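# Six arms hold a cloth level above standing lanterns

## Task

The arms are mounted on the tabletop at roughly these scene-frame spots (metres), each facing the given angle measured counter-clockwise from +x in degrees: arm1 at x=-0.87, y=+0.65, z=+0.72, facing -90; arm2 at x=-0.87, y=-0.65, z=+0.72, facing +90; arm3 at x=+0.00, y=+0.65, z=+0.72, facing -90; arm4 at x=+0.00, y=-0.65, z=+0.72, facing +90; arm5 at x=+0.87, y=+0.65, z=+0.72, facing -90; arm6 at x=+0.87, y=-0.65, z=+0.72, facing +90. Grip the cloth at its four handles and hold it motionless, with every part of it roughly one hand's width higher than the lantern tops, placed so that from directly above it hides the painted patch. At the end the cloth must not touch anything. Each lantern has to finish upright at the spot it occupies now. The task fails if, at the finish, any arm is in contact with the cloth fabric itself or any gripper has a lantern in its grasp.

## Robot and tools

Robots and cameras. There are six identical i2rt Big YAM arms, arm1 to arm6, each with six joints, a two-finger gripper and a wrist camera (arm1_cam_wrist ... arm6_cam_wrist). Two room cameras, cam_high and cam_low, are not attached to any arm. Arms 1, 3 and 5 stand on the +y side facing -y; arms 2, 4 and 6 stand on the -y side facing +y, paired at x=-0.87, 0.00 and +0.87. With joints 1 and 6 at zero and the hand level and pointing ahead, the wrist camera rides above the hand looking toward the fingertips. Reach is about 1.0 m from the joint-1 axis.

Frame. One scene frame is shared by all: origin on the floor, +z up, table top near z=0.72. The hand point is halfway between the fingertips; the hand's z axis runs along the fingers and the fingers open along its y axis.

execute_actions. Argument "actions" is a list holding either one action object or nothing (empty list = just report state and pictures). The action object has one key per arm you want to command ("arm1" to "arm6"); each arm gets its own "joints" object. Inside it, every value is an absolute target, not an offset from the current reading: joint1_rad to joint6_rad in radians, gripper_m in metres as fingertip separation. Ranges: joint1_rad -2.879 to 2.879 (turn about the base, positive counter-clockwise seen from above, zero unfolds toward the direction the base faces); joint2_rad 0 to 3.141 (shoulder; zero has the upper arm roughly level pointing back, larger lifts it up and over forward); joint3_rad 0 to 3.019 (elbow; zero folded, larger opens); joint4_rad -1.692 to 1.57 (hand pitch, positive tips fingers up); joint5_rad -1.57 to 1.57 (sideways hand swing, positive to the arm's right); joint6_rad -2.094 to 2.094 (hand roll, positive clockwise viewed from behind); gripper_m 0 to 0.093. Completion tolerances are ±0.045, ±0.14, ±0.09, ±0.055, ±0.03, ±0.035 rad and ±0.003 m in that order. All commanded motions start together and may finish at different moments; joints run at different speeds, so the hand may sweep a wide curve. Any unknown key or out-of-range number rejects the whole call and nothing moves. Omitted joints or arms may keep driving toward earlier targets. Optional "cameras": a list of camera names, "all", null/omitted for every camera, or [] for none; the "pictures" line lists images in returned order.

wait: "seconds" from 0 to 10; nothing new is commanded and the result matches an empty action.

zoom_image: "camera" name and "region" [x0, y0, x1, y1] in pixels of that camera's latest full image, top-left is (0,0), region no bigger than 504 by 504.

finished_scene: "scene" is the integer number of the current scene; it ends that scene permanently and reports success, then gives the next task if any. Only call it once the cloth is held correctly and steadily.

Reading results. joint_positions gives current angles. joint_status tells how each commanded joint ended: "off_target" (stopped short, may still push), "contact_stop" or "time_out" (the joint then holds where it stopped; a timed-out joint may keep a target within 0.375, 0.375, 0.113, 0.225, 0.075, 0.3 rad of its position for joints 1-6 and keep pushing), "not_followed" (a self/inter-arm collision check blocked the arm targets, shown with "joint command not followed" and often a "cause:" line; the gripper part still runs, and blocked targets may be retried on later actions). on_its_own lists what the arms are doing without this call's command; "held at" is a held target, not the actual position. Joint torques are listed per arm joint (no gripper), with per-unit offset, scale and noise, so treat them as rough. MOTOR HOT appears from 85 °C; at 100 °C an OVER-TEMPERATURE FAULT drops that arm and later keys read "limit_stop_at_motor_heat" until you resend targets. If a result reports a stop, later motion, wait and finish calls in the same reply are skipped.

Cautions. The arms never stop just from touching; they keep pressing and can press hard, heating motors even while you deliberate, since the simulation keeps running between replies and holds the last command. To relieve a pushing joint, command its reported position; tiny target changes may not move a joint, and a joint carrying weight may sag. The collision check ignores fingers, gripper housings and wrist cameras and can react late, so keep arms apart yourself: forceful contact between two arms ends the run. Do not knock lanterns over or push any rigid object off the work area; occasional outside nudges may move loose items. Avoid dropping the cloth, slipping grips, slamming or hard collisions. Grip only the handles, not the cloth body, and never grasp a lantern.

Each tool is called after "Call:" as name(argument=value, ...), one argument or row to a line, values as JSON.

## Session

Call:
execute_actions(
  actions=[],
)

Scene clock: 0.00 s.
Joint torques (N m, as the arm reports them, + toward a larger angle): no reading
Motor temperatures (°C, as the motors report them): arm1=[29 30 31 29 28 28] | arm2=[28 28 26 30 27 30] | arm3=[27 28 31 28 29 28] | arm4=[27 27 28 27 26 28] | arm5=[31 29 27 30 26 28] | arm6=[27 28 29 29 28 27]
arm1.joint_positions: joint1_rad=-0.008 joint2_rad=+0.434 joint3_rad=+1.482 joint4_rad=-1.527 joint5_rad=-0.016 joint6_rad=+0.005 gripper_m=+0.094
arm1.joint_status: not commanded
arm1.hand: x=-0.8750 y=+0.5326 z=+1.3268 quat_wxyz=(-0.372, -0.609, -0.600, +0.360) (m; scene frame)
arm2.joint_positions: joint1_rad=+0.002 joint2_rad=+0.451 joint3_rad=+1.455 joint4_rad=-1.532 joint5_rad=-0.001 joint6_rad=-0.009 gripper_m=+0.095
arm2.joint_status: not commanded
arm2.hand: x=-0.8756 y=-0.5188 z=+1.3173 quat_wxyz=(-0.356, +0.618, -0.610, -0.345) (m; scene frame)
arm3.joint_positions: joint1_rad=-0.015 joint2_rad=+0.432 joint3_rad=+1.462 joint4_rad=-1.527 joint5_rad=-0.007 joint6_rad=-0.010 gripper_m=+0.094
arm3.joint_status: not commanded
arm3.hand: x=-0.0031 y=+0.5313 z=+1.3591 quat_wxyz=(-0.354, -0.616, -0.599, +0.370) (m; scene frame)
arm4.joint_positions: joint1_rad=+0.013 joint2_rad=+0.423 joint3_rad=+1.480 joint4_rad=-1.520 joint5_rad=-0.004 joint6_rad=+0.005 gripper_m=+0.094
arm4.joint_status: not commanded
arm4.hand: x=+0.0029 y=-0.5377 z=+1.3395 quat_wxyz=(-0.372, +0.595, -0.608, -0.372) (m; scene frame)
arm5.joint_positions: joint1_rad=-0.014 joint2_rad=+0.450 joint3_rad=+1.470 joint4_rad=-1.540 joint5_rad=-0.006 joint6_rad=-0.017 gripper_m=+0.095
arm5.joint_status: not commanded
arm5.hand: x=+0.8757 y=+0.5298 z=+1.3411 quat_wxyz=(-0.361, -0.593, -0.628, +0.352) (m; scene frame)
arm6.joint_positions: joint1_rad=+0.002 joint2_rad=+0.435 joint3_rad=+1.460 joint4_rad=-1.541 joint5_rad=-0.010 joint6_rad=-0.002 gripper_m=+0.094
arm6.joint_status: not commanded
arm6.hand: x=+0.8710 y=-0.5298 z=+1.3649 quat_wxyz=(-0.353, +0.612, -0.611, -0.358) (m; scene frame)
pictures: arm1_cam_wrist, arm2_cam_wrist, arm3_cam_wrist, arm4_cam_wrist, arm5_cam_wrist, arm6_cam_wrist, cam_high, cam_low
Images, in order (width x height): arm1_cam_wrist 616x616, arm2_cam_wrist 616x616, arm3_cam_wrist 616x616, arm4_cam_wrist 616x616, arm5_cam_wrist 616x616, arm6_cam_wrist 616x616, cam_high 672x504, cam_low 672x504.

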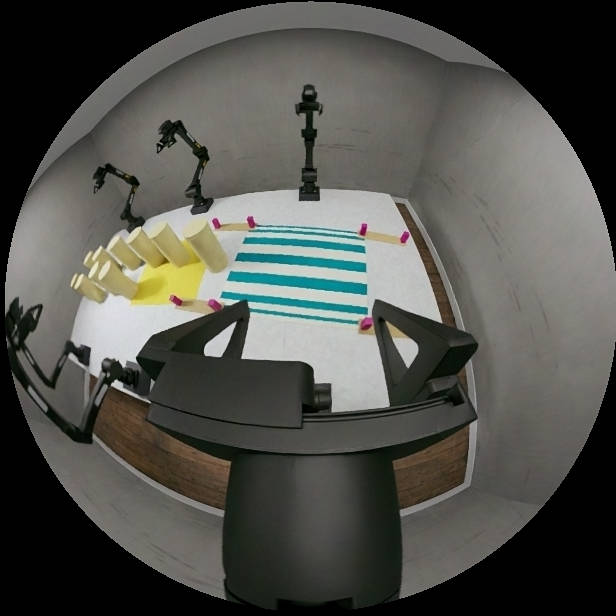

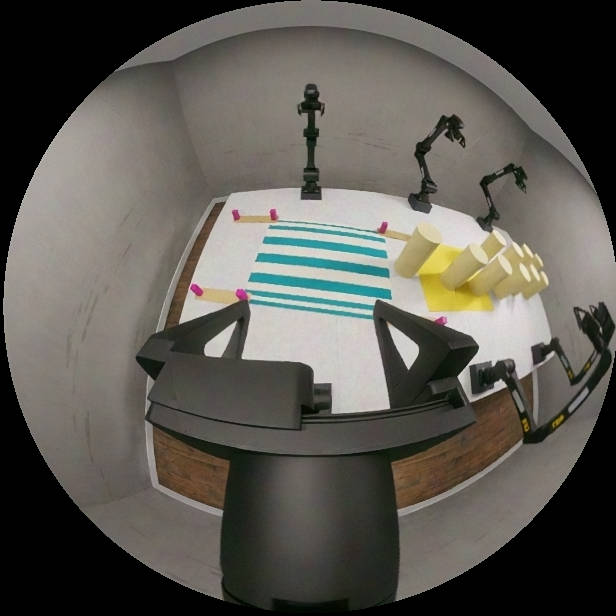

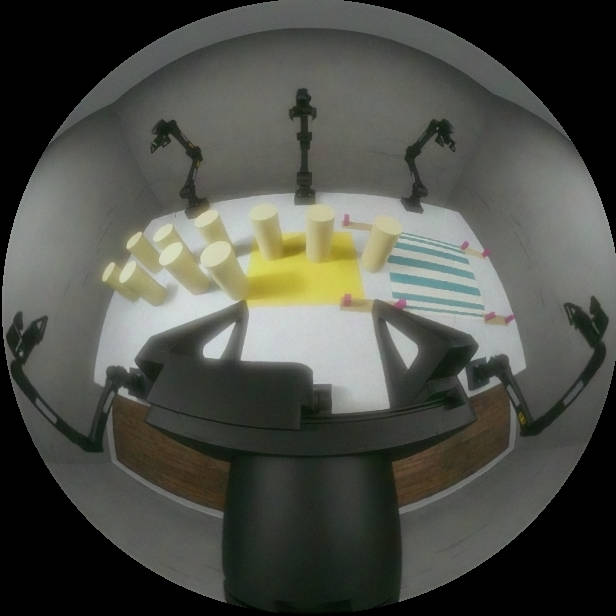

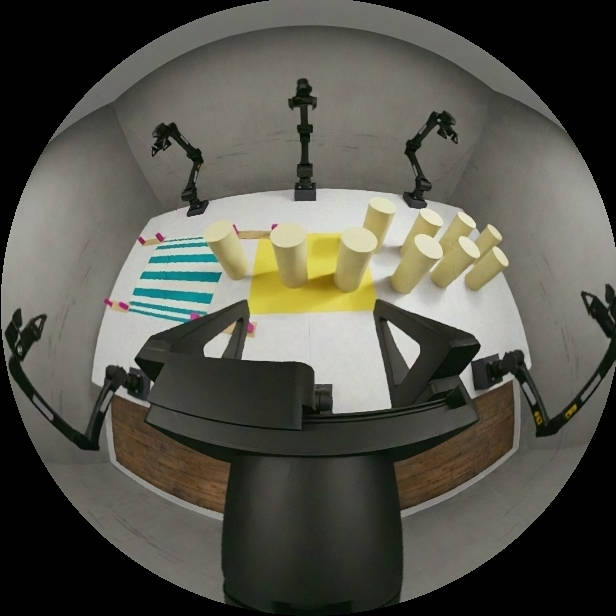

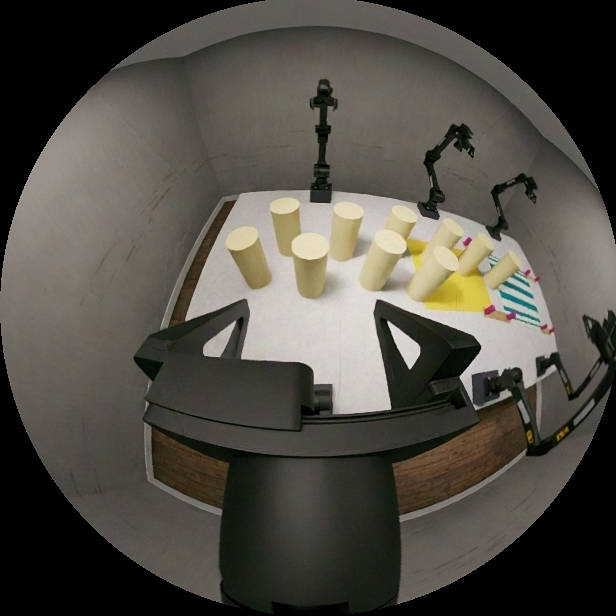

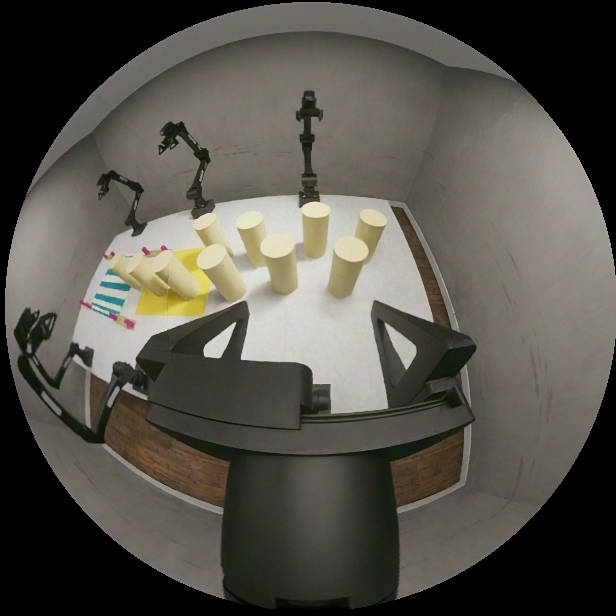

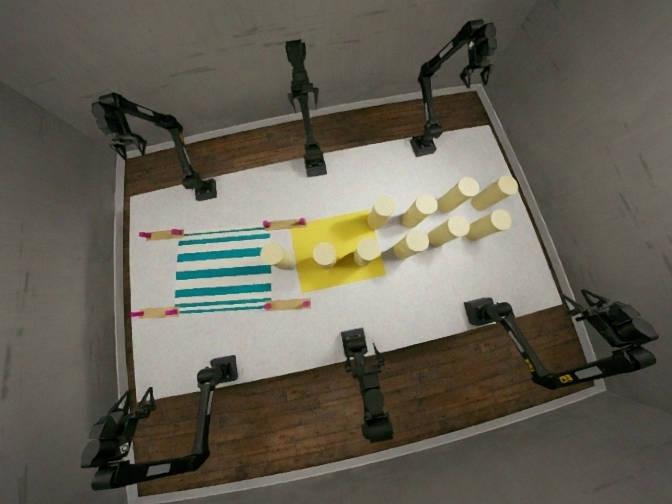

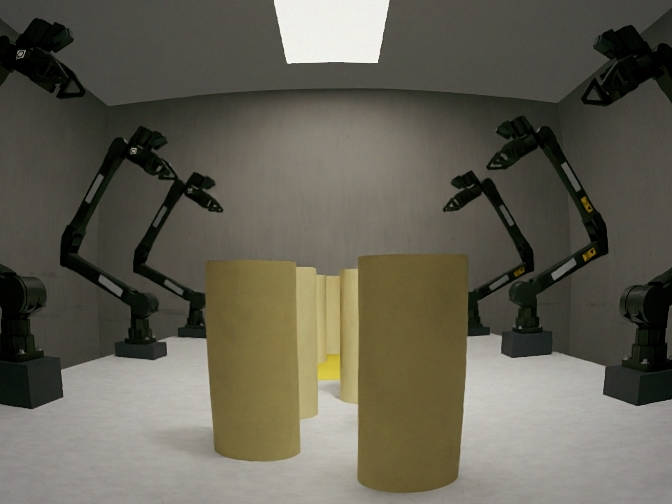

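Call:
zoom_image(
  camera="cam_high",
  region=[110, 170, 410, 395],
)

Call:
zoom_image(
  camera="arm1_cam_wrist",
  region=[150, 190, 450, 350],
)

Region (110, 170, 410, 395) of cam_high's 672x504 image, scaled by 1.680, with more detail than that image has; it fills the top 378 rows of this view, and the rest is white.

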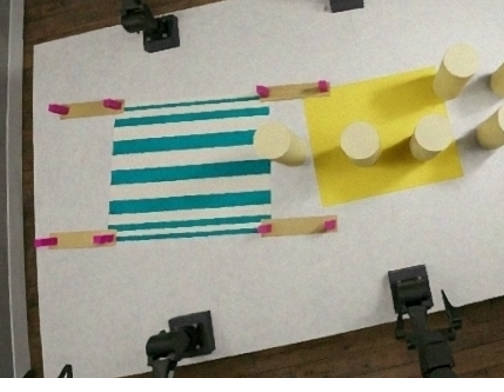

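Region (150, 190, 450, 350) of arm1_cam_wrist's 616x616 image, scaled by 1.680, with more detail than that image has; it fills the top 269 rows of this view, and the rest is white.

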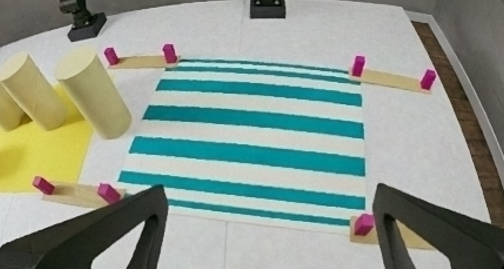

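Call:
execute_actions(
  actions=[
    {"arm1":{"joints":{"joint1_rad":-0.62,"joint2_rad":1.2,"joint3_rad":1.0,"joint4_rad":-1.37}},"arm2":{"joints":{"joint1_rad":0.61,"joint2_rad":1.5,"joint3_rad":1.3,"joint4_rad":-1.37}},"arm3":{"joints":{"joint1_rad":-0.86,"joint2_rad":1.7,"joint3_rad":1.5,"joint4_rad":-1.37}},"arm4":{"joints":{"joint1_rad":0.99,"joint2_rad":1.8,"joint3_rad":1.8,"joint4_rad":-1.57}},"arm5":{"joints":{"joint4_rad":0.0}},"arm6":{"joints":{"joint3_rad":0.6}}},
  ],
  cameras=["arm1_cam_wrist","arm2_cam_wrist","arm3_cam_wrist","arm4_cam_wrist","cam_high"],
)

Scene clock: 70.87 s.
Joint torques (N m, as the arm reports them, + toward a larger angle): arm1=[ 0.48 -8.9  11.08  0.38  0.16  0.05] | arm2=[ -0.16 -13.11  10.96   0.58  -0.08   0.01] | arm3=[ -0.33 -15.86  10.76   0.37   0.06  -0.09] | arm4=[ -1.31 -16.56  11.55  -0.51  -0.1    0.14] | arm5=[ 0.19  6.81  5.15  1.37 -0.01  0.07] | arm6=[0.44 1.72 9.08 0.87 0.07 0.02]
Motor temperatures (°C, as the motors report them): arm1=[29 31 34 29 28 28] | arm2=[28 28 29 30 27 30] | arm3=[27 28 34 28 29 28] | arm4=[27 27 32 27 26 28] | arm5=[31 29 30 31 26 28] | arm6=[27 28 32 30 28 27]
arm1.joint_positions: joint1_rad=-0.614 joint2_rad=+1.187 joint3_rad=+0.970 joint4_rad=-1.371 joint5_rad=-0.017 joint6_rad=+0.005 gripper_m=+0.094
arm1.joint_status: all done
arm1.hand: x=-1.0508 y=+0.3943 z=+0.9348 quat_wxyz=(-0.004, -0.890, -0.456, -0.017) (m; scene frame)
arm2.joint_positions: joint1_rad=+0.615 joint2_rad=+1.500 joint3_rad=+1.297 joint4_rad=-1.379 joint5_rad=+0.000 joint6_rad=-0.009 gripper_m=+0.095
arm2.joint_status: all done
arm2.hand: x=-1.1202 y=-0.2927 z=+0.9487 quat_wxyz=(+0.002, +0.889, -0.458, +0.011) (m; scene frame)
arm3.joint_positions: joint1_rad=-0.867 joint2_rad=+1.692 joint3_rad=+1.492 joint4_rad=-1.377 joint5_rad=-0.008 joint6_rad=-0.010 gripper_m=+0.094
arm3.joint_status: all done
arm3.hand: x=-0.3952 y=+0.3314 z=+0.9754 quat_wxyz=(-0.003, -0.942, -0.336, -0.003) (m; scene frame)
arm4.joint_positions: joint1_rad=+1.001 joint2_rad=+1.805 joint3_rad=+1.785 joint4_rad=-1.554 joint5_rad=-0.004 joint6_rad=+0.005 gripper_m=+0.094
arm4.joint_status: all done
arm4.hand: x=-0.4596 y=-0.3364 z=+0.9998 quat_wxyz=(+0.003, +0.955, -0.297, +0.000) (m; scene frame)
arm5.joint_positions: joint1_rad=-0.014 joint2_rad=+0.450 joint3_rad=+1.470 joint4_rad=-0.015 joint5_rad=-0.006 joint6_rad=-0.017 gripper_m=+0.095
arm5.joint_status: all done
arm5.hand: x=+0.8734 y=+0.6129 z=+1.6705 quat_wxyz=(-0.686, -0.188, -0.203, +0.673) (m; scene frame)
arm6.joint_positions: joint1_rad=+0.002 joint2_rad=+0.437 joint3_rad=+0.613 joint4_rad=-1.541 joint5_rad=-0.010 joint6_rad=-0.002 gripper_m=+0.094
arm6.joint_status: all done
arm6.hand: x=+0.8699 y=-0.5160 z=+0.9864 quat_wxyz=(-0.067, +0.703, -0.704, -0.076) (m; scene frame)
pictures: arm1_cam_wrist, arm2_cam_wrist, arm3_cam_wrist, arm4_cam_wrist, cam_high
Images, in order (width x height): arm1_cam_wrist 616x616, arm2_cam_wrist 616x616, arm3_cam_wrist 616x616, arm4_cam_wrist 616x616, cam_high 672x504.

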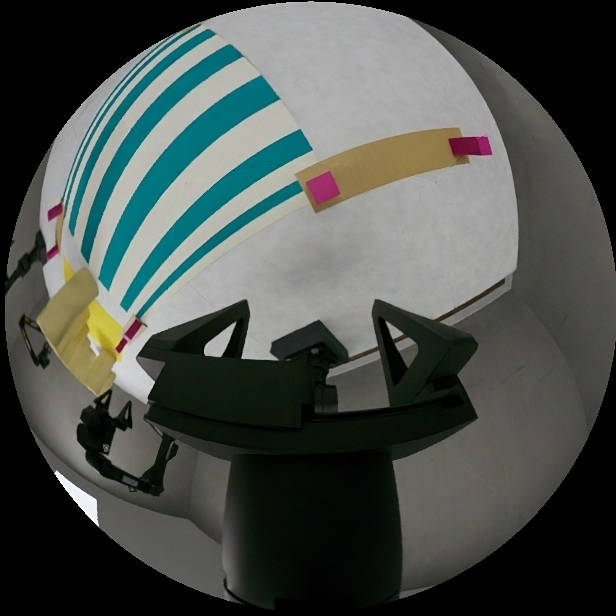

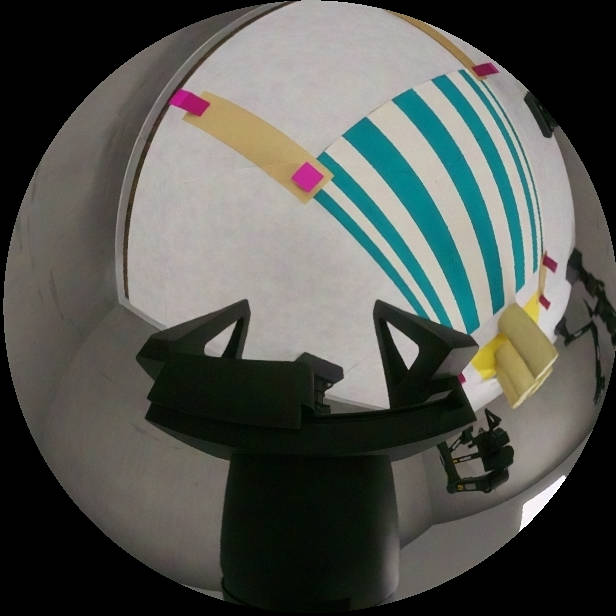

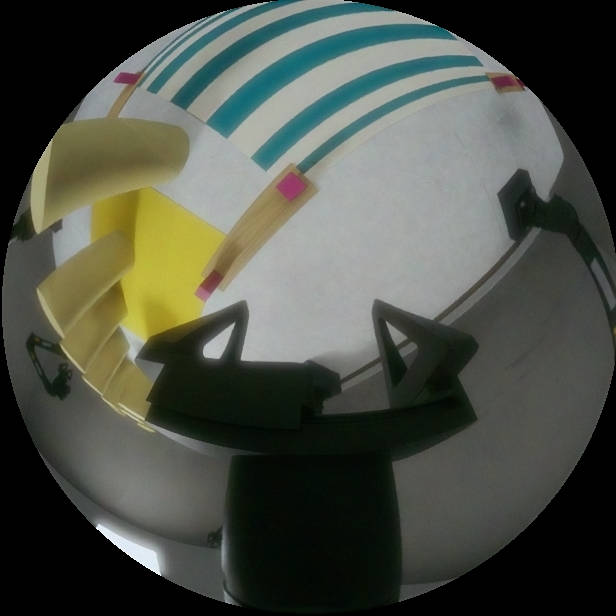

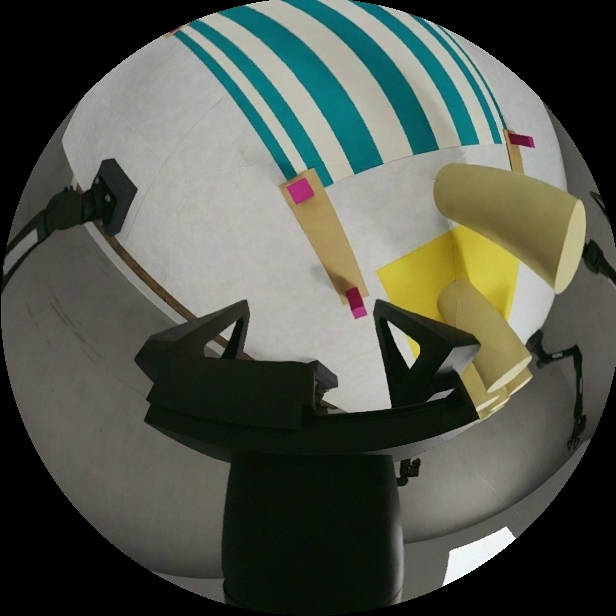

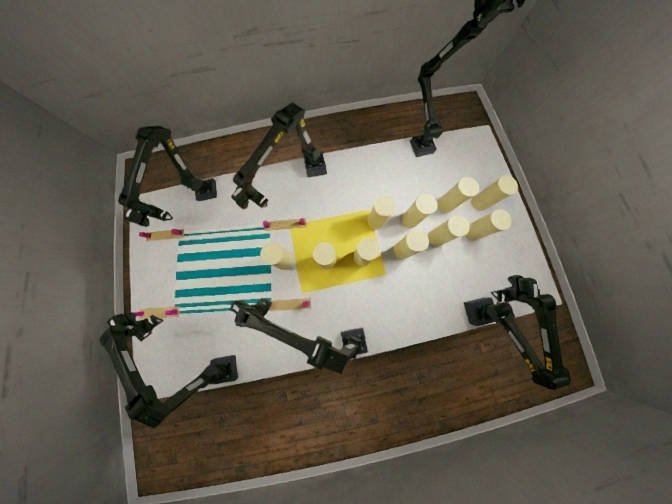

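Call:
execute_actions(
  actions=[
    {"arm1":{"joints":{"joint1_rad":-0.66,"joint2_rad":1.493,"joint3_rad":0.95,"joint4_rad":-1.009,"joint6_rad":-0.53}},"arm2":{"joints":{"joint1_rad":0.62,"joint2_rad":1.826,"joint3_rad":1.364,"joint4_rad":-1.109,"joint6_rad":0.75}},"arm3":{"joints":{"joint1_rad":-0.815,"joint2_rad":2.008,"joint3_rad":1.53,"joint4_rad":-1.09,"joint6_rad":-0.71}},"arm4":{"joints":{"joint1_rad":1.025,"joint2_rad":2.089,"joint3_rad":1.75,"joint4_rad":-1.223,"joint6_rad":1.13}}},
  ],
  cameras=["arm1_cam_wrist","arm2_cam_wrist","arm3_cam_wrist","arm4_cam_wrist"],
)

Scene clock: 125.23 s.
Joint torques (N m, as the arm reports them, + toward a larger angle): arm1=[  0.28 -13.82   8.34   0.81   0.11  -0.05] | arm2=[  0.59 -19.26  12.48   0.61  -0.02   0.19] | arm3=[ -0.76 -21.18  10.51   0.73  -0.02  -0.21] | arm4=[  0.38 -18.43  10.54   0.54  -0.01   0.24] | arm5=[0.15 6.88 5.14 1.37 0.   0.07] | arm6=[0.32 1.76 9.01 0.85 0.07 0.01]
Motor temperatures (°C, as the motors report them): arm1=[29 31 36 29 28 28] | arm2=[28 29 30 30 27 30] | arm3=[27 30 36 28 29 28] | arm4=[27 30 35 27 26 28] | arm5=[31 30 30 30 26 28] | arm6=[27 28 33 30 28 27]
arm1.joint_positions: joint1_rad=-0.651 joint2_rad=+1.500 joint3_rad=+0.940 joint4_rad=-1.020 joint5_rad=-0.017 joint6_rad=-0.521 gripper_m=+0.094
arm1.joint_status: all done
arm1.hand: x=-1.1031 y=+0.3442 z=+0.8193 quat_wxyz=(-0.009, -0.753, -0.657, -0.011) (m; scene frame)
arm2.joint_positions: joint1_rad=+0.615 joint2_rad=+1.844 joint3_rad=+1.329 joint4_rad=-1.122 joint5_rad=+0.000 joint6_rad=+0.737 gripper_m=+0.095
arm2.joint_status: all done
arm2.hand: x=-1.1595 y=-0.2348 z=+0.8012 quat_wxyz=(+0.001, +0.660, -0.750, +0.038) (m; scene frame)
arm3.joint_positions: joint1_rad=-0.817 joint2_rad=+2.013 joint3_rad=+1.512 joint4_rad=-1.105 joint5_rad=-0.008 joint6_rad=-0.702 gripper_m=+0.094
arm3.joint_status: all done
arm3.hand: x=-0.4267 y=+0.2697 z=+0.8135 quat_wxyz=(-0.003, -0.756, -0.655, -0.017) (m; scene frame)
arm4.joint_positions: joint1_rad=+1.013 joint2_rad=+2.082 joint3_rad=+1.737 joint4_rad=-1.240 joint5_rad=-0.004 joint6_rad=+1.118 gripper_m=+0.094
arm4.joint_status: all done
arm4.hand: x=-0.5180 y=-0.3053 z=+0.8228 quat_wxyz=(+0.001, +0.658, -0.753, +0.006) (m; scene frame)
arm5.joint_positions: joint1_rad=-0.014 joint2_rad=+0.450 joint3_rad=+1.470 joint4_rad=-0.015 joint5_rad=-0.006 joint6_rad=-0.017 gripper_m=+0.095
arm5.joint_status: not commanded
arm5.hand: x=+0.8734 y=+0.6129 z=+1.6705 quat_wxyz=(-0.686, -0.188, -0.203, +0.673) (m; scene frame)
arm6.joint_positions: joint1_rad=+0.002 joint2_rad=+0.437 joint3_rad=+0.613 joint4_rad=-1.541 joint5_rad=-0.010 joint6_rad=-0.002 gripper_m=+0.094
arm6.joint_status: not commanded
arm6.hand: x=+0.8699 y=-0.5160 z=+0.9864 quat_wxyz=(-0.067, +0.703, -0.704, -0.076) (m; scene frame)
pictures: arm1_cam_wrist, arm2_cam_wrist, arm3_cam_wrist, arm4_cam_wrist
Images, in order (width x height): arm1_cam_wrist 616x616, arm2_cam_wrist 616x616, arm3_cam_wrist 616x616, arm4_cam_wrist 616x616.

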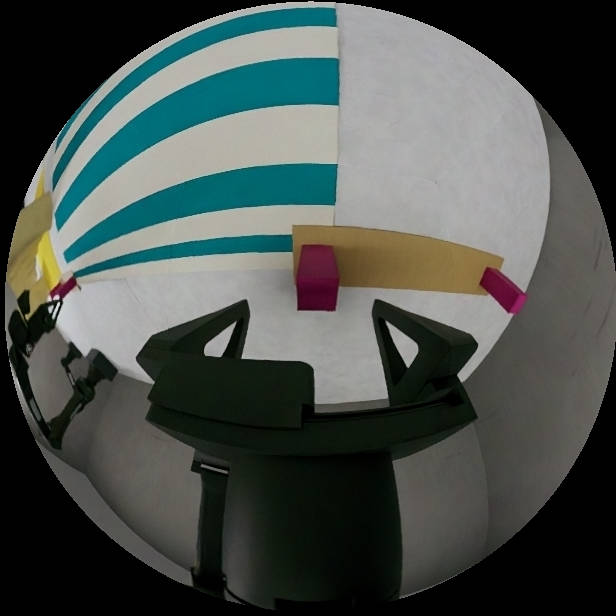

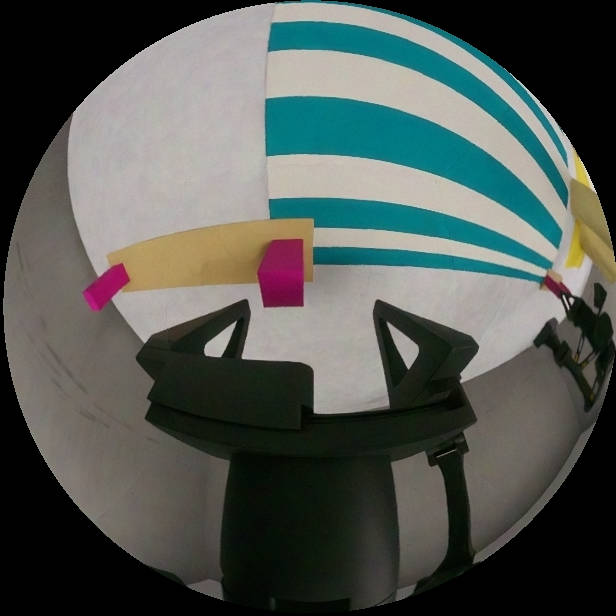

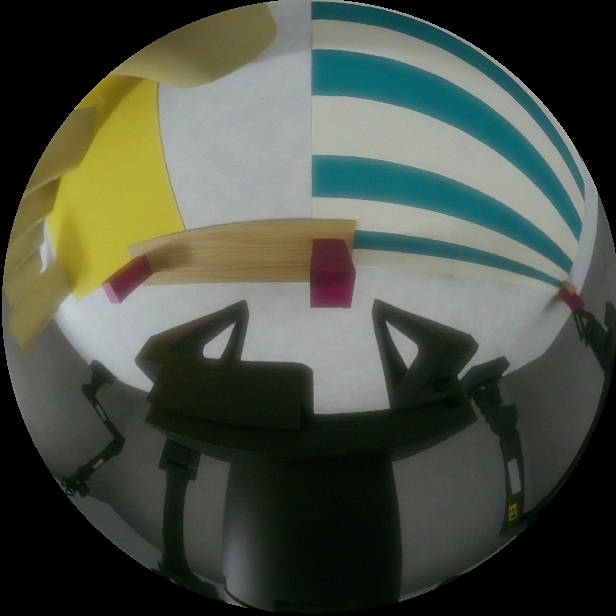

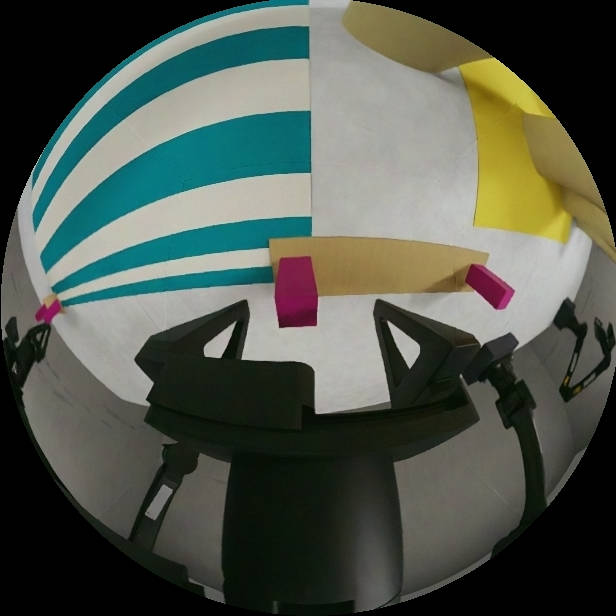

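Call:
execute_actions(
  actions=[
    {"arm1":{"joints":{"joint1_rad":-0.675,"joint2_rad":1.58,"joint3_rad":0.875,"joint4_rad":-0.846,"joint6_rad":-0.545}},"arm2":{"joints":{"joint1_rad":0.64,"joint2_rad":1.90,"joint4_rad":-1.0,"joint6_rad":0.765}},"arm3":{"joints":{"joint1_rad":-0.84,"joint2_rad":2.08,"joint3_rad":1.50,"joint4_rad":-0.965,"joint6_rad":-0.725}},"arm4":{"joints":{"joint1_rad":1.052,"joint2_rad":2.137,"joint3_rad":1.68,"joint4_rad":-1.09,"joint6_rad":1.16}}},
  ],
  cameras=["arm1_cam_wrist","arm2_cam_wrist","arm3_cam_wrist","arm4_cam_wrist"],
)

Scene clock: 158.53 s.
Joint torques (N m, as the arm reports them, + toward a larger angle): arm1=[ -0.09 -13.27   7.59   0.82   0.1   -0.05] | arm2=[  0.5  -17.26  12.39   0.77  -0.02   0.18] | arm3=[ -1.29 -19.89   8.59   0.89   0.    -0.19] | arm4=[ -0.29 -18.44   8.64   0.6   -0.02   0.24] | arm5=[0.18 6.82 5.14 1.38 0.   0.07] | arm6=[0.35 1.84 9.03 0.87 0.08 0.  ]
Motor temperatures (°C, as the motors report them): arm1=[29 31 35 29 28 28] | arm2=[28 30 32 30 27 30] | arm3=[27 32 37 28 29 28] | arm4=[27 32 35 27 27 28] | arm5=[31 30 30 30 26 28] | arm6=[27 28 34 30 28 27]
arm1.joint_positions: joint1_rad=-0.663 joint2_rad=+1.579 joint3_rad=+0.864 joint4_rad=-0.857 joint5_rad=-0.017 joint6_rad=-0.536 gripper_m=+0.094
arm1.joint_status: all done
arm1.hand: x=-1.1041 y=+0.3495 z=+0.7672 quat_wxyz=(-0.010, -0.752, -0.659, -0.007) (m; scene frame)
arm2.joint_positions: joint1_rad=+0.638 joint2_rad=+1.889 joint3_rad=+1.329 joint4_rad=-1.014 joint5_rad=+0.000 joint6_rad=+0.752 gripper_m=+0.095
arm2.joint_status: all done
arm2.hand: x=-1.1819 y=-0.2241 z=+0.7775 quat_wxyz=(-0.002, +0.664, -0.748, +0.007) (m; scene frame)
arm3.joint_positions: joint1_rad=-0.831 joint2_rad=+2.063 joint3_rad=+1.500 joint4_rad=-0.981 joint5_rad=-0.008 joint6_rad=-0.717 gripper_m=+0.094
arm3.joint_status: all done
arm3.hand: x=-0.4465 y=+0.2636 z=+0.7819 quat_wxyz=(-0.003, -0.755, -0.655, +0.015) (m; scene frame)
arm4.joint_positions: joint1_rad=+1.046 joint2_rad=+2.132 joint3_rad=+1.683 joint4_rad=-1.107 joint5_rad=-0.004 joint6_rad=+1.148 gripper_m=+0.094
arm4.joint_status: all done
arm4.hand: x=-0.5345 y=-0.3192 z=+0.7734 quat_wxyz=(+0.005, +0.659, -0.752, -0.007) (m; scene frame)
arm5.joint_positions: joint1_rad=-0.014 joint2_rad=+0.450 joint3_rad=+1.470 joint4_rad=-0.015 joint5_rad=-0.006 joint6_rad=-0.017 gripper_m=+0.095
arm5.joint_status: not commanded
arm5.hand: x=+0.8734 y=+0.6129 z=+1.6705 quat_wxyz=(-0.686, -0.188, -0.203, +0.673) (m; scene frame)
arm6.joint_positions: joint1_rad=+0.002 joint2_rad=+0.437 joint3_rad=+0.613 joint4_rad=-1.541 joint5_rad=-0.010 joint6_rad=-0.002 gripper_m=+0.094
arm6.joint_status: not commanded
arm6.hand: x=+0.8699 y=-0.5160 z=+0.9864 quat_wxyz=(-0.067, +0.703, -0.704, -0.076) (m; scene frame)
pictures: arm1_cam_wrist, arm2_cam_wrist, arm3_cam_wrist, arm4_cam_wrist
Images, in order (width x height): arm1_cam_wrist 616x616, arm2_cam_wrist 616x616, arm3_cam_wrist 616x616, arm4_cam_wrist 616x616.

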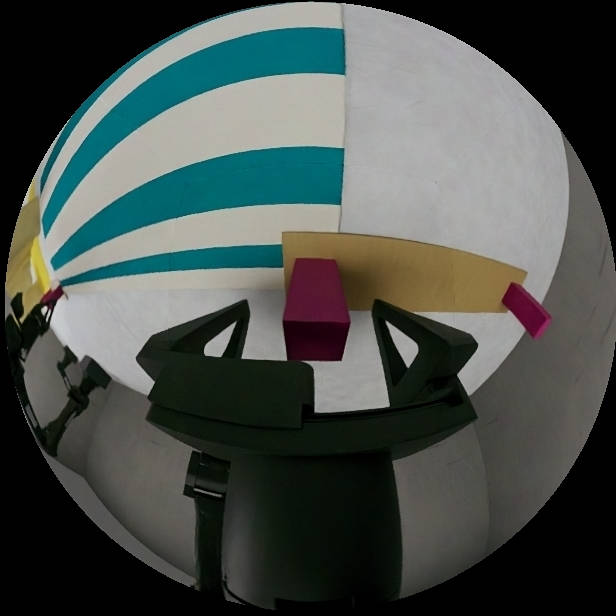

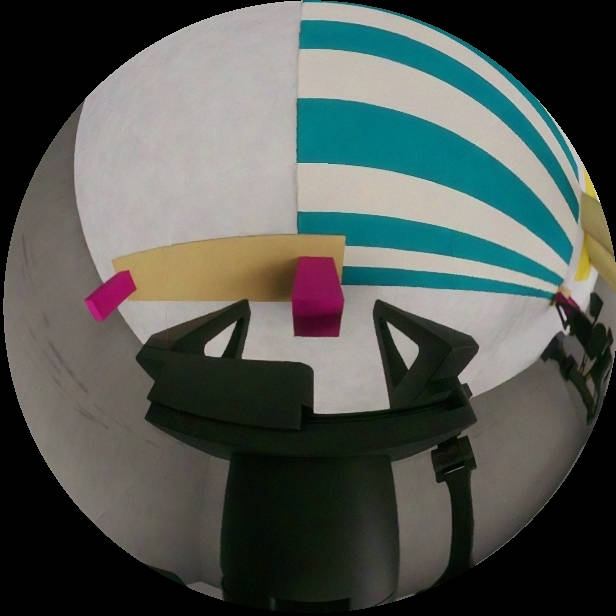

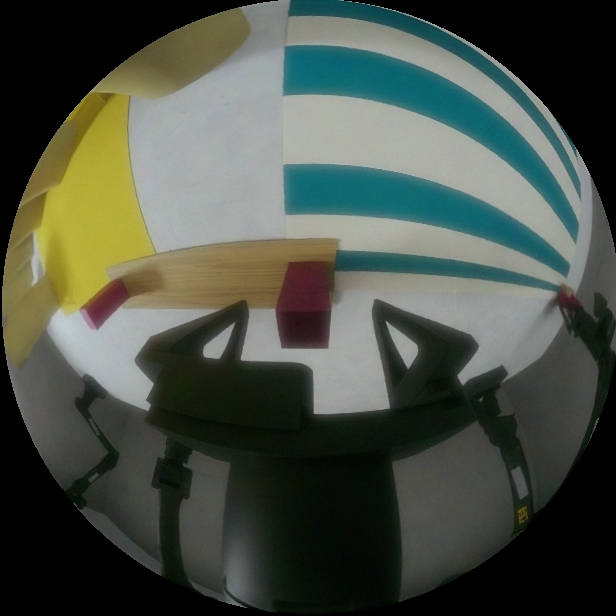

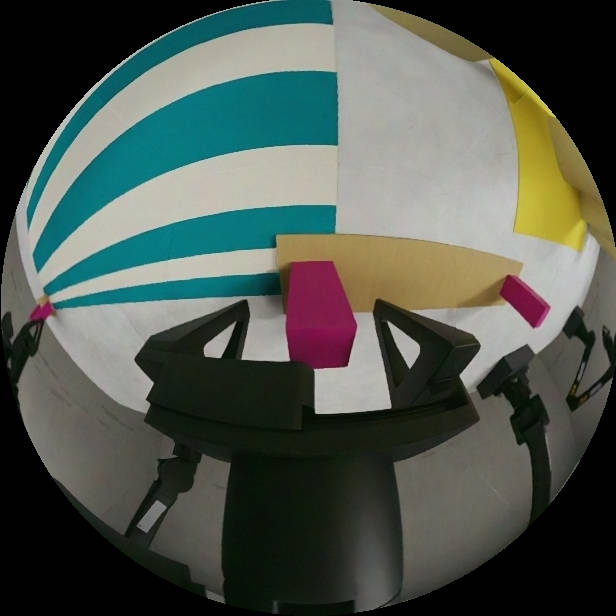

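Call:
execute_actions(
  actions=[
    {"arm2":{"joints":{"joint2_rad":1.95,"joint4_rad":-0.96}},"arm3":{"joints":{"joint2_rad":2.115}}},
  ],
  cameras=["arm2_cam_wrist","arm3_cam_wrist"],
)

Scene clock: 167.53 s.
Joint torques (N m, as the arm reports them, + toward a larger angle): arm1=[ -0.08 -13.61   7.59   0.83   0.12  -0.04] | arm2=[  0.4  -17.82  12.14   0.7   -0.02   0.17] | arm3=[ -1.52 -19.95   8.37   0.83  -0.01  -0.16] | arm4=[ -0.12 -18.47   8.73   0.6   -0.02   0.25] | arm5=[0.21 6.92 5.13 1.42 0.   0.07] | arm6=[0.41 1.81 9.03 0.83 0.07 0.  ]
Motor temperatures (°C, as the motors report them): arm1=[29 31 35 29 28 28] | arm2=[28 30 32 30 27 30] | arm3=[27 32 36 28 29 28] | arm4=[27 32 34 27 27 28] | arm5=[31 30 30 30 26 28] | arm6=[27 28 34 30 28 27]
arm1.joint_positions: joint1_rad=-0.663 joint2_rad=+1.579 joint3_rad=+0.864 joint4_rad=-0.857 joint5_rad=-0.017 joint6_rad=-0.536 gripper_m=+0.094
arm1.joint_status: not commanded
arm1.hand: x=-1.1041 y=+0.3495 z=+0.7672 quat_wxyz=(-0.010, -0.752, -0.659, -0.007) (m; scene frame)
arm2.joint_positions: joint1_rad=+0.638 joint2_rad=+1.940 joint3_rad=+1.329 joint4_rad=-0.974 joint5_rad=+0.000 joint6_rad=+0.752 gripper_m=+0.095
arm2.joint_status: all done
arm2.hand: x=-1.1838 y=-0.2214 z=+0.7514 quat_wxyz=(-0.002, +0.664, -0.748, +0.013) (m; scene frame)
arm3.joint_positions: joint1_rad=-0.831 joint2_rad=+2.094 joint3_rad=+1.500 joint4_rad=-0.981 joint5_rad=-0.008 joint6_rad=-0.717 gripper_m=+0.094
arm3.joint_status: all done
arm3.hand: x=-0.4429 y=+0.2668 z=+0.7644 quat_wxyz=(-0.003, -0.755, -0.655, -0.001) (m; scene frame)
arm4.joint_positions: joint1_rad=+1.046 joint2_rad=+2.132 joint3_rad=+1.683 joint4_rad=-1.107 joint5_rad=-0.004 joint6_rad=+1.148 gripper_m=+0.094
arm4.joint_status: not commanded
arm4.hand: x=-0.5345 y=-0.3192 z=+0.7734 quat_wxyz=(+0.005, +0.659, -0.752, -0.007) (m; scene frame)
arm5.joint_positions: joint1_rad=-0.014 joint2_rad=+0.450 joint3_rad=+1.470 joint4_rad=-0.015 joint5_rad=-0.006 joint6_rad=-0.017 gripper_m=+0.095
arm5.joint_status: not commanded
arm5.hand: x=+0.8734 y=+0.6129 z=+1.6705 quat_wxyz=(-0.686, -0.188, -0.203, +0.673) (m; scene frame)
arm6.joint_positions: joint1_rad=+0.002 joint2_rad=+0.437 joint3_rad=+0.613 joint4_rad=-1.541 joint5_rad=-0.010 joint6_rad=-0.002 gripper_m=+0.094
arm6.joint_status: not commanded
arm6.hand: x=+0.8699 y=-0.5160 z=+0.9864 quat_wxyz=(-0.067, +0.703, -0.704, -0.076) (m; scene frame)
pictures: arm2_cam_wrist, arm3_cam_wrist
Images, in order (width x height): arm2_cam_wrist 616x616, arm3_cam_wrist 616x616.

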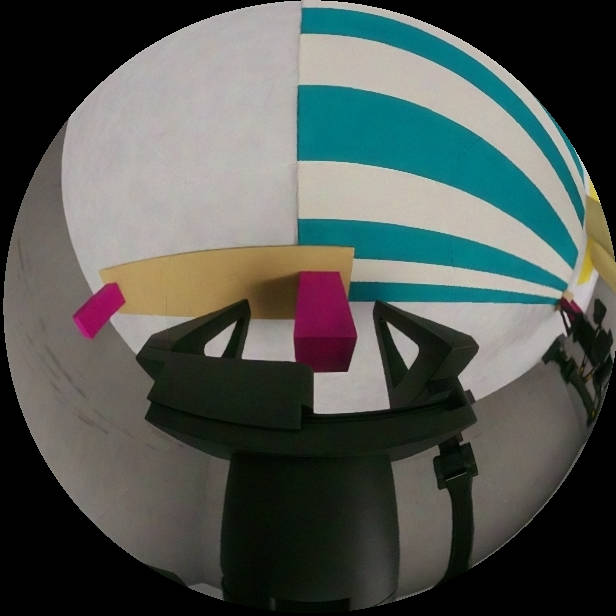

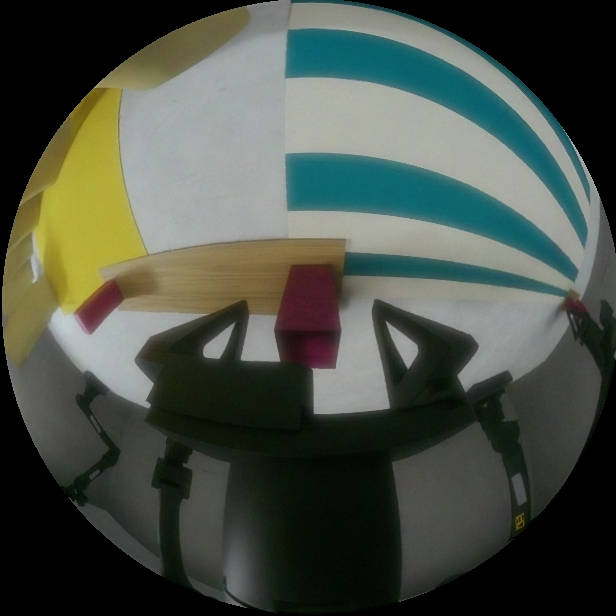

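Call:
execute_actions(
  actions=[
    {"arm1":{"joints":{"gripper_m":0.0}},"arm2":{"joints":{"joint4_rad":-1.02,"gripper_m":0.0}},"arm3":{"joints":{"gripper_m":0.0}},"arm4":{"joints":{"gripper_m":0.0}}},
  ],
  cameras=["arm1_cam_wrist","arm2_cam_wrist","arm3_cam_wrist","arm4_cam_wrist"],
)

Scene clock: 173.80 s.
Joint torques (N m, as the arm reports them, + toward a larger angle): arm1=[ -0.28 -13.39   7.59   0.82   0.04  -0.05] | arm2=[  0.39 -17.72  12.04  -0.38   0.05   0.12] | arm3=[ -1.43 -19.55   8.37   0.84  -0.04  -0.19] | arm4=[ -0.08 -18.89   8.73   0.48   0.07   0.2 ] | arm5=[0.28 6.84 5.13 1.39 0.   0.07] | arm6=[0.48 1.94 8.99 0.84 0.07 0.01]
Motor temperatures (°C, as the motors report them): arm1=[29 31 35 29 28 28] | arm2=[28 30 32 30 27 30] | arm3=[27 32 36 28 29 28] | arm4=[27 32 34 27 27 28] | arm5=[31 30 30 30 26 28] | arm6=[27 28 34 30 28 27]
arm1.joint_positions: joint1_rad=-0.663 joint2_rad=+1.579 joint3_rad=+0.864 joint4_rad=-0.856 joint5_rad=-0.015 joint6_rad=-0.537 gripper_m=+0.029
arm1.joint_status: gripper_m off_target (ended at +0.029, target +0.000)
arm1.hand: x=-1.1046 y=+0.3497 z=+0.7672 quat_wxyz=(-0.009, -0.752, -0.659, -0.007) (m; scene frame)
arm2.joint_positions: joint1_rad=+0.638 joint2_rad=+1.940 joint3_rad=+1.329 joint4_rad=-1.002 joint5_rad=-0.002 joint6_rad=+0.756 gripper_m=+0.029
arm2.joint_status: gripper_m off_target (ended at +0.029, target +0.000); the others done
arm2.hand: x=-1.1799 y=-0.2271 z=+0.7516 quat_wxyz=(+0.000, +0.662, -0.749, +0.027) (m; scene frame)
arm3.joint_positions: joint1_rad=-0.831 joint2_rad=+2.094 joint3_rad=+1.500 joint4_rad=-0.979 joint5_rad=-0.007 joint6_rad=-0.720 gripper_m=+0.029
arm3.joint_status: gripper_m off_target (ended at +0.029, target +0.000)
arm3.hand: x=-0.4434 y=+0.2665 z=+0.7644 quat_wxyz=(-0.003, -0.755, -0.656, +0.000) (m; scene frame)
arm4.joint_positions: joint1_rad=+1.046 joint2_rad=+2.132 joint3_rad=+1.683 joint4_rad=-1.103 joint5_rad=-0.006 joint6_rad=+1.152 gripper_m=+0.029
arm4.joint_status: gripper_m off_target (ended at +0.029, target +0.000)
arm4.hand: x=-0.5355 y=-0.3191 z=+0.7734 quat_wxyz=(+0.007, +0.657, -0.754, -0.009) (m; scene frame)
arm5.joint_positions: joint1_rad=-0.014 joint2_rad=+0.450 joint3_rad=+1.470 joint4_rad=-0.015 joint5_rad=-0.006 joint6_rad=-0.017 gripper_m=+0.095
arm5.joint_status: not commanded
arm5.hand: x=+0.8734 y=+0.6129 z=+1.6705 quat_wxyz=(-0.686, -0.188, -0.203, +0.673) (m; scene frame)
arm6.joint_positions: joint1_rad=+0.002 joint2_rad=+0.437 joint3_rad=+0.613 joint4_rad=-1.541 joint5_rad=-0.010 joint6_rad=-0.002 gripper_m=+0.094
arm6.joint_status: not commanded
arm6.hand: x=+0.8699 y=-0.5160 z=+0.9864 quat_wxyz=(-0.067, +0.703, -0.704, -0.076) (m; scene frame)
pictures: arm1_cam_wrist, arm2_cam_wrist, arm3_cam_wrist, arm4_cam_wrist
Images, in order (width x height): arm1_cam_wrist 616x616, arm2_cam_wrist 616x616, arm3_cam_wrist 616x616, arm4_cam_wrist 616x616.

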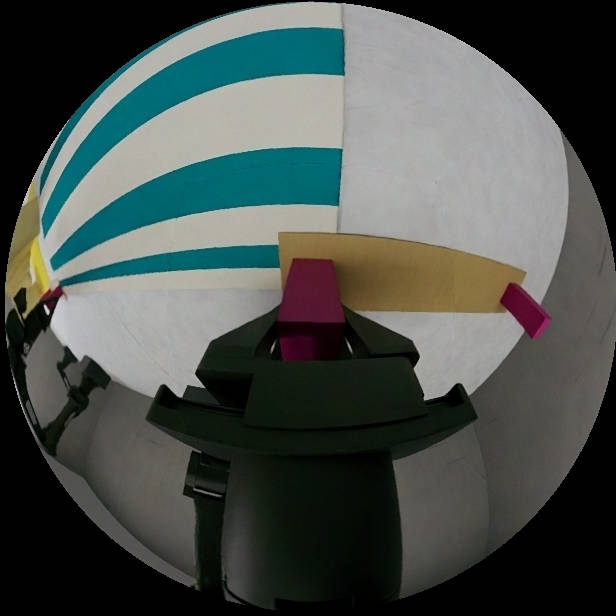

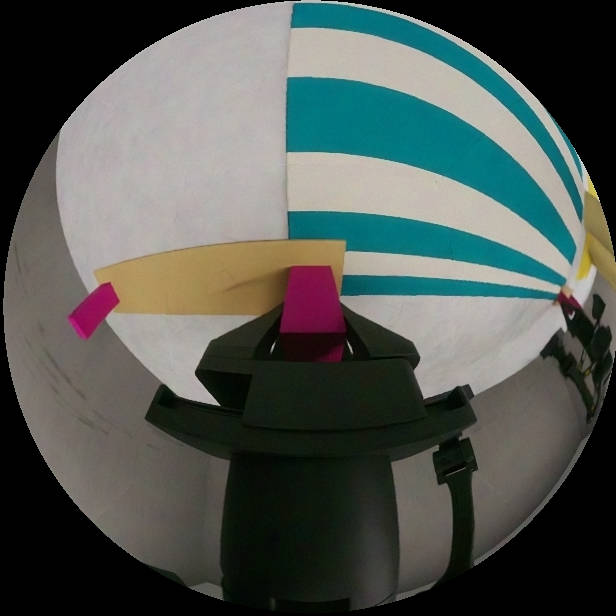

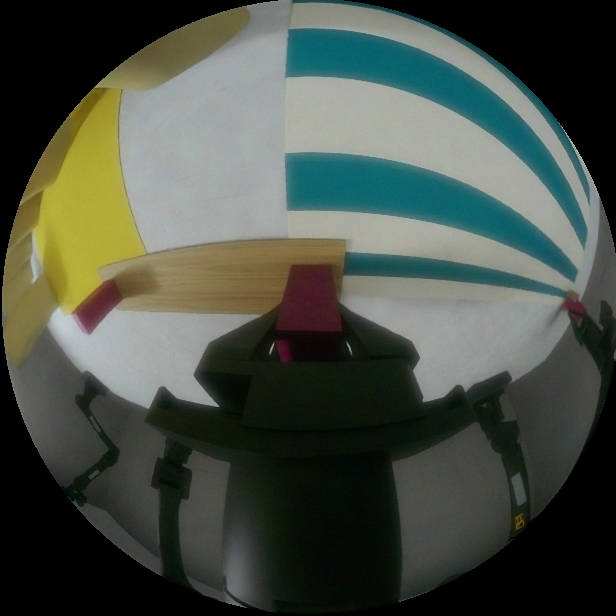

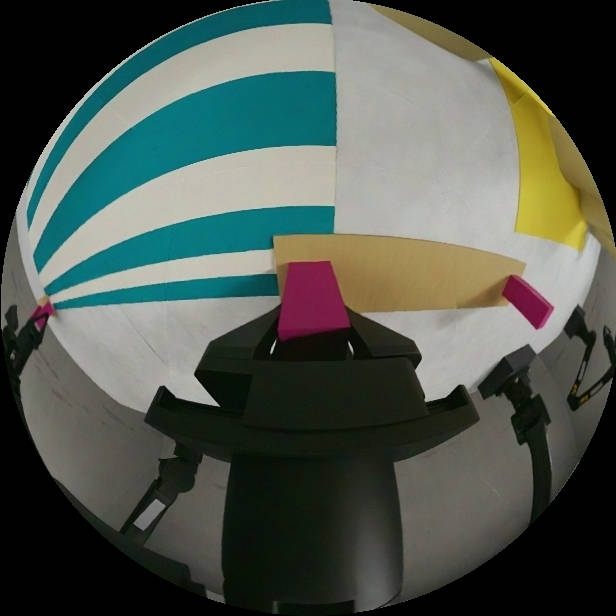

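Call:
execute_actions(
  actions=[
    {"arm1":{"joints":{"joint2_rad":1.326,"joint3_rad":1.234,"joint4_rad":-1.46}},"arm2":{"joints":{"joint2_rad":1.732,"joint3_rad":1.65,"joint4_rad":-1.515}},"arm3":{"joints":{"joint2_rad":1.883,"joint3_rad":1.787,"joint4_rad":-1.46}},"arm4":{"joints":{"joint2_rad":1.995,"joint3_rad":2.054,"joint4_rad":-1.597}}},
  ],
  cameras=["arm1_cam_wrist","arm4_cam_wrist","cam_high","cam_low"],
)

Scene clock: 216.83 s.
Joint torques (N m, as the arm reports them, + toward a larger angle): arm1=[ -0.21 -12.1   10.55  -0.08   0.32  -0.02] | arm2=[  0.46 -17.34  13.17  -0.13  -0.31   0.13] | arm3=[ -1.58 -20.62  10.39  -0.84  -0.14  -0.16] | arm4=[  0.07 -18.67  12.28  -0.81   0.07   0.21] | arm5=[0.18 6.93 5.14 1.38 0.   0.07] | arm6=[0.35 1.69 9.01 0.88 0.07 0.  ]
Motor temperatures (°C, as the motors report them): arm1=[29 31 35 29 28 28] | arm2=[28 31 32 30 27 30] | arm3=[27 33 36 28 29 28] | arm4=[27 33 35 27 27 28] | arm5=[31 30 30 30 26 28] | arm6=[27 28 34 30 28 27]
arm1.joint_positions: joint1_rad=-0.663 joint2_rad=+1.319 joint3_rad=+1.215 joint4_rad=-1.448 joint5_rad=-0.023 joint6_rad=-0.538 gripper_m=+0.029
arm1.joint_status: all done
arm1.hand: x=-1.1036 y=+0.3508 z=+0.9838 quat_wxyz=(-0.015, -0.751, -0.660, +0.002) (m; scene frame)
arm2.joint_positions: joint1_rad=+0.637 joint2_rad=+1.732 joint3_rad=+1.622 joint4_rad=-1.504 joint5_rad=+0.008 joint6_rad=+0.757 gripper_m=+0.029
arm2.joint_status: all done
arm2.hand: x=-1.1769 y=-0.2292 z=+0.9632 quat_wxyz=(-0.005, +0.661, -0.750, +0.028) (m; scene frame)
arm3.joint_positions: joint1_rad=-0.831 joint2_rad=+1.884 joint3_rad=+1.784 joint4_rad=-1.433 joint5_rad=-0.004 joint6_rad=-0.720 gripper_m=+0.029
arm3.joint_status: all done
arm3.hand: x=-0.4480 y=+0.2629 z=+0.9854 quat_wxyz=(-0.002, -0.754, -0.656, +0.020) (m; scene frame)
arm4.joint_positions: joint1_rad=+1.046 joint2_rad=+1.999 joint3_rad=+2.030 joint4_rad=-1.573 joint5_rad=-0.006 joint6_rad=+1.152 gripper_m=+0.029
arm4.joint_status: all done
arm4.hand: x=-0.5351 y=-0.3190 z=+0.9831 quat_wxyz=(+0.008, +0.657, -0.753, -0.013) (m; scene frame)
arm5.joint_positions: joint1_rad=-0.014 joint2_rad=+0.450 joint3_rad=+1.470 joint4_rad=-0.015 joint5_rad=-0.006 joint6_rad=-0.017 gripper_m=+0.095
arm5.joint_status: not commanded
arm5.hand: x=+0.8734 y=+0.6129 z=+1.6705 quat_wxyz=(-0.686, -0.188, -0.203, +0.673) (m; scene frame)
arm6.joint_positions: joint1_rad=+0.002 joint2_rad=+0.437 joint3_rad=+0.613 joint4_rad=-1.541 joint5_rad=-0.010 joint6_rad=-0.002 gripper_m=+0.094
arm6.joint_status: not commanded
arm6.hand: x=+0.8699 y=-0.5160 z=+0.9864 quat_wxyz=(-0.067, +0.703, -0.704, -0.076) (m; scene frame)
pictures: arm1_cam_wrist, arm4_cam_wrist, cam_high, cam_low
Images, in order (width x height): arm1_cam_wrist 616x616, arm4_cam_wrist 616x616, cam_high 672x504, cam_low 672x504.

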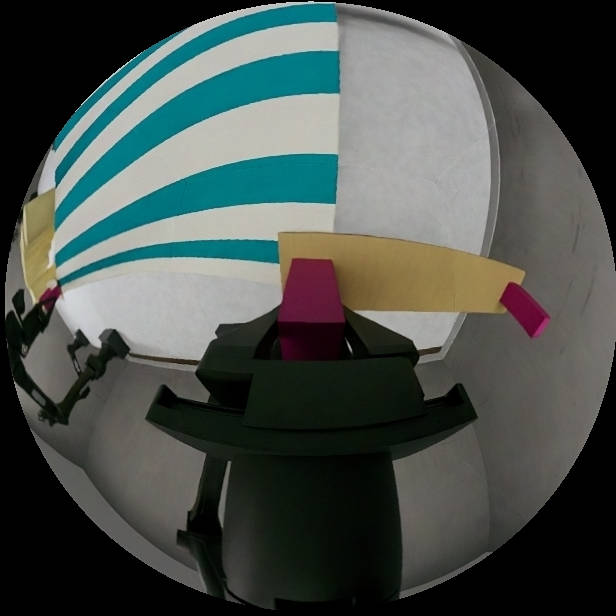

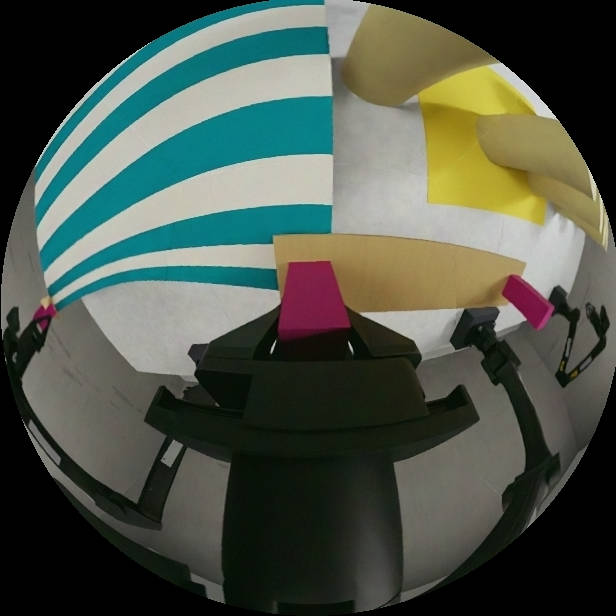

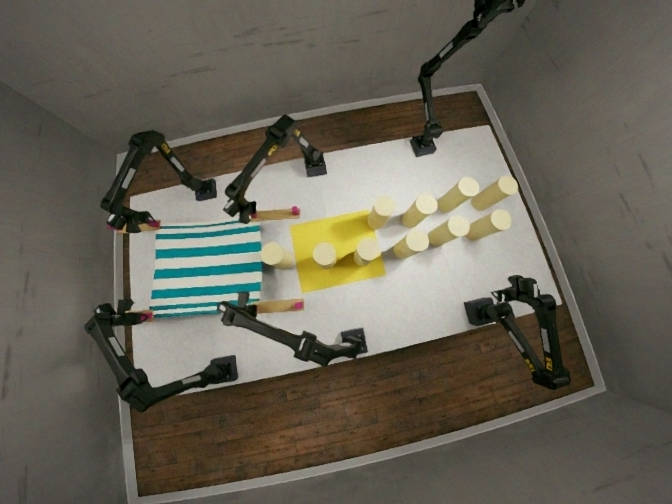

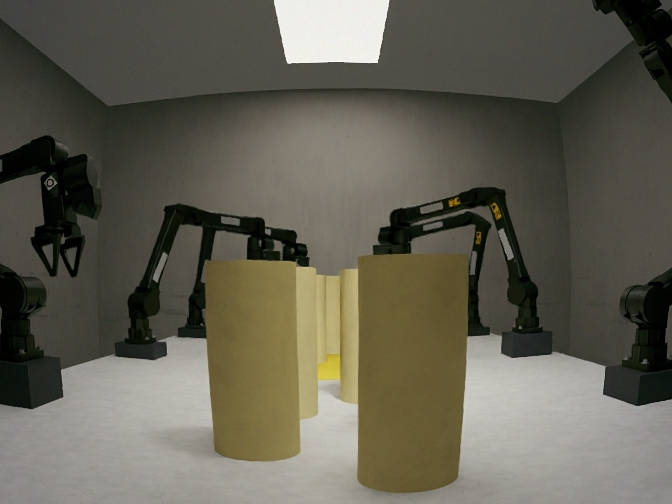

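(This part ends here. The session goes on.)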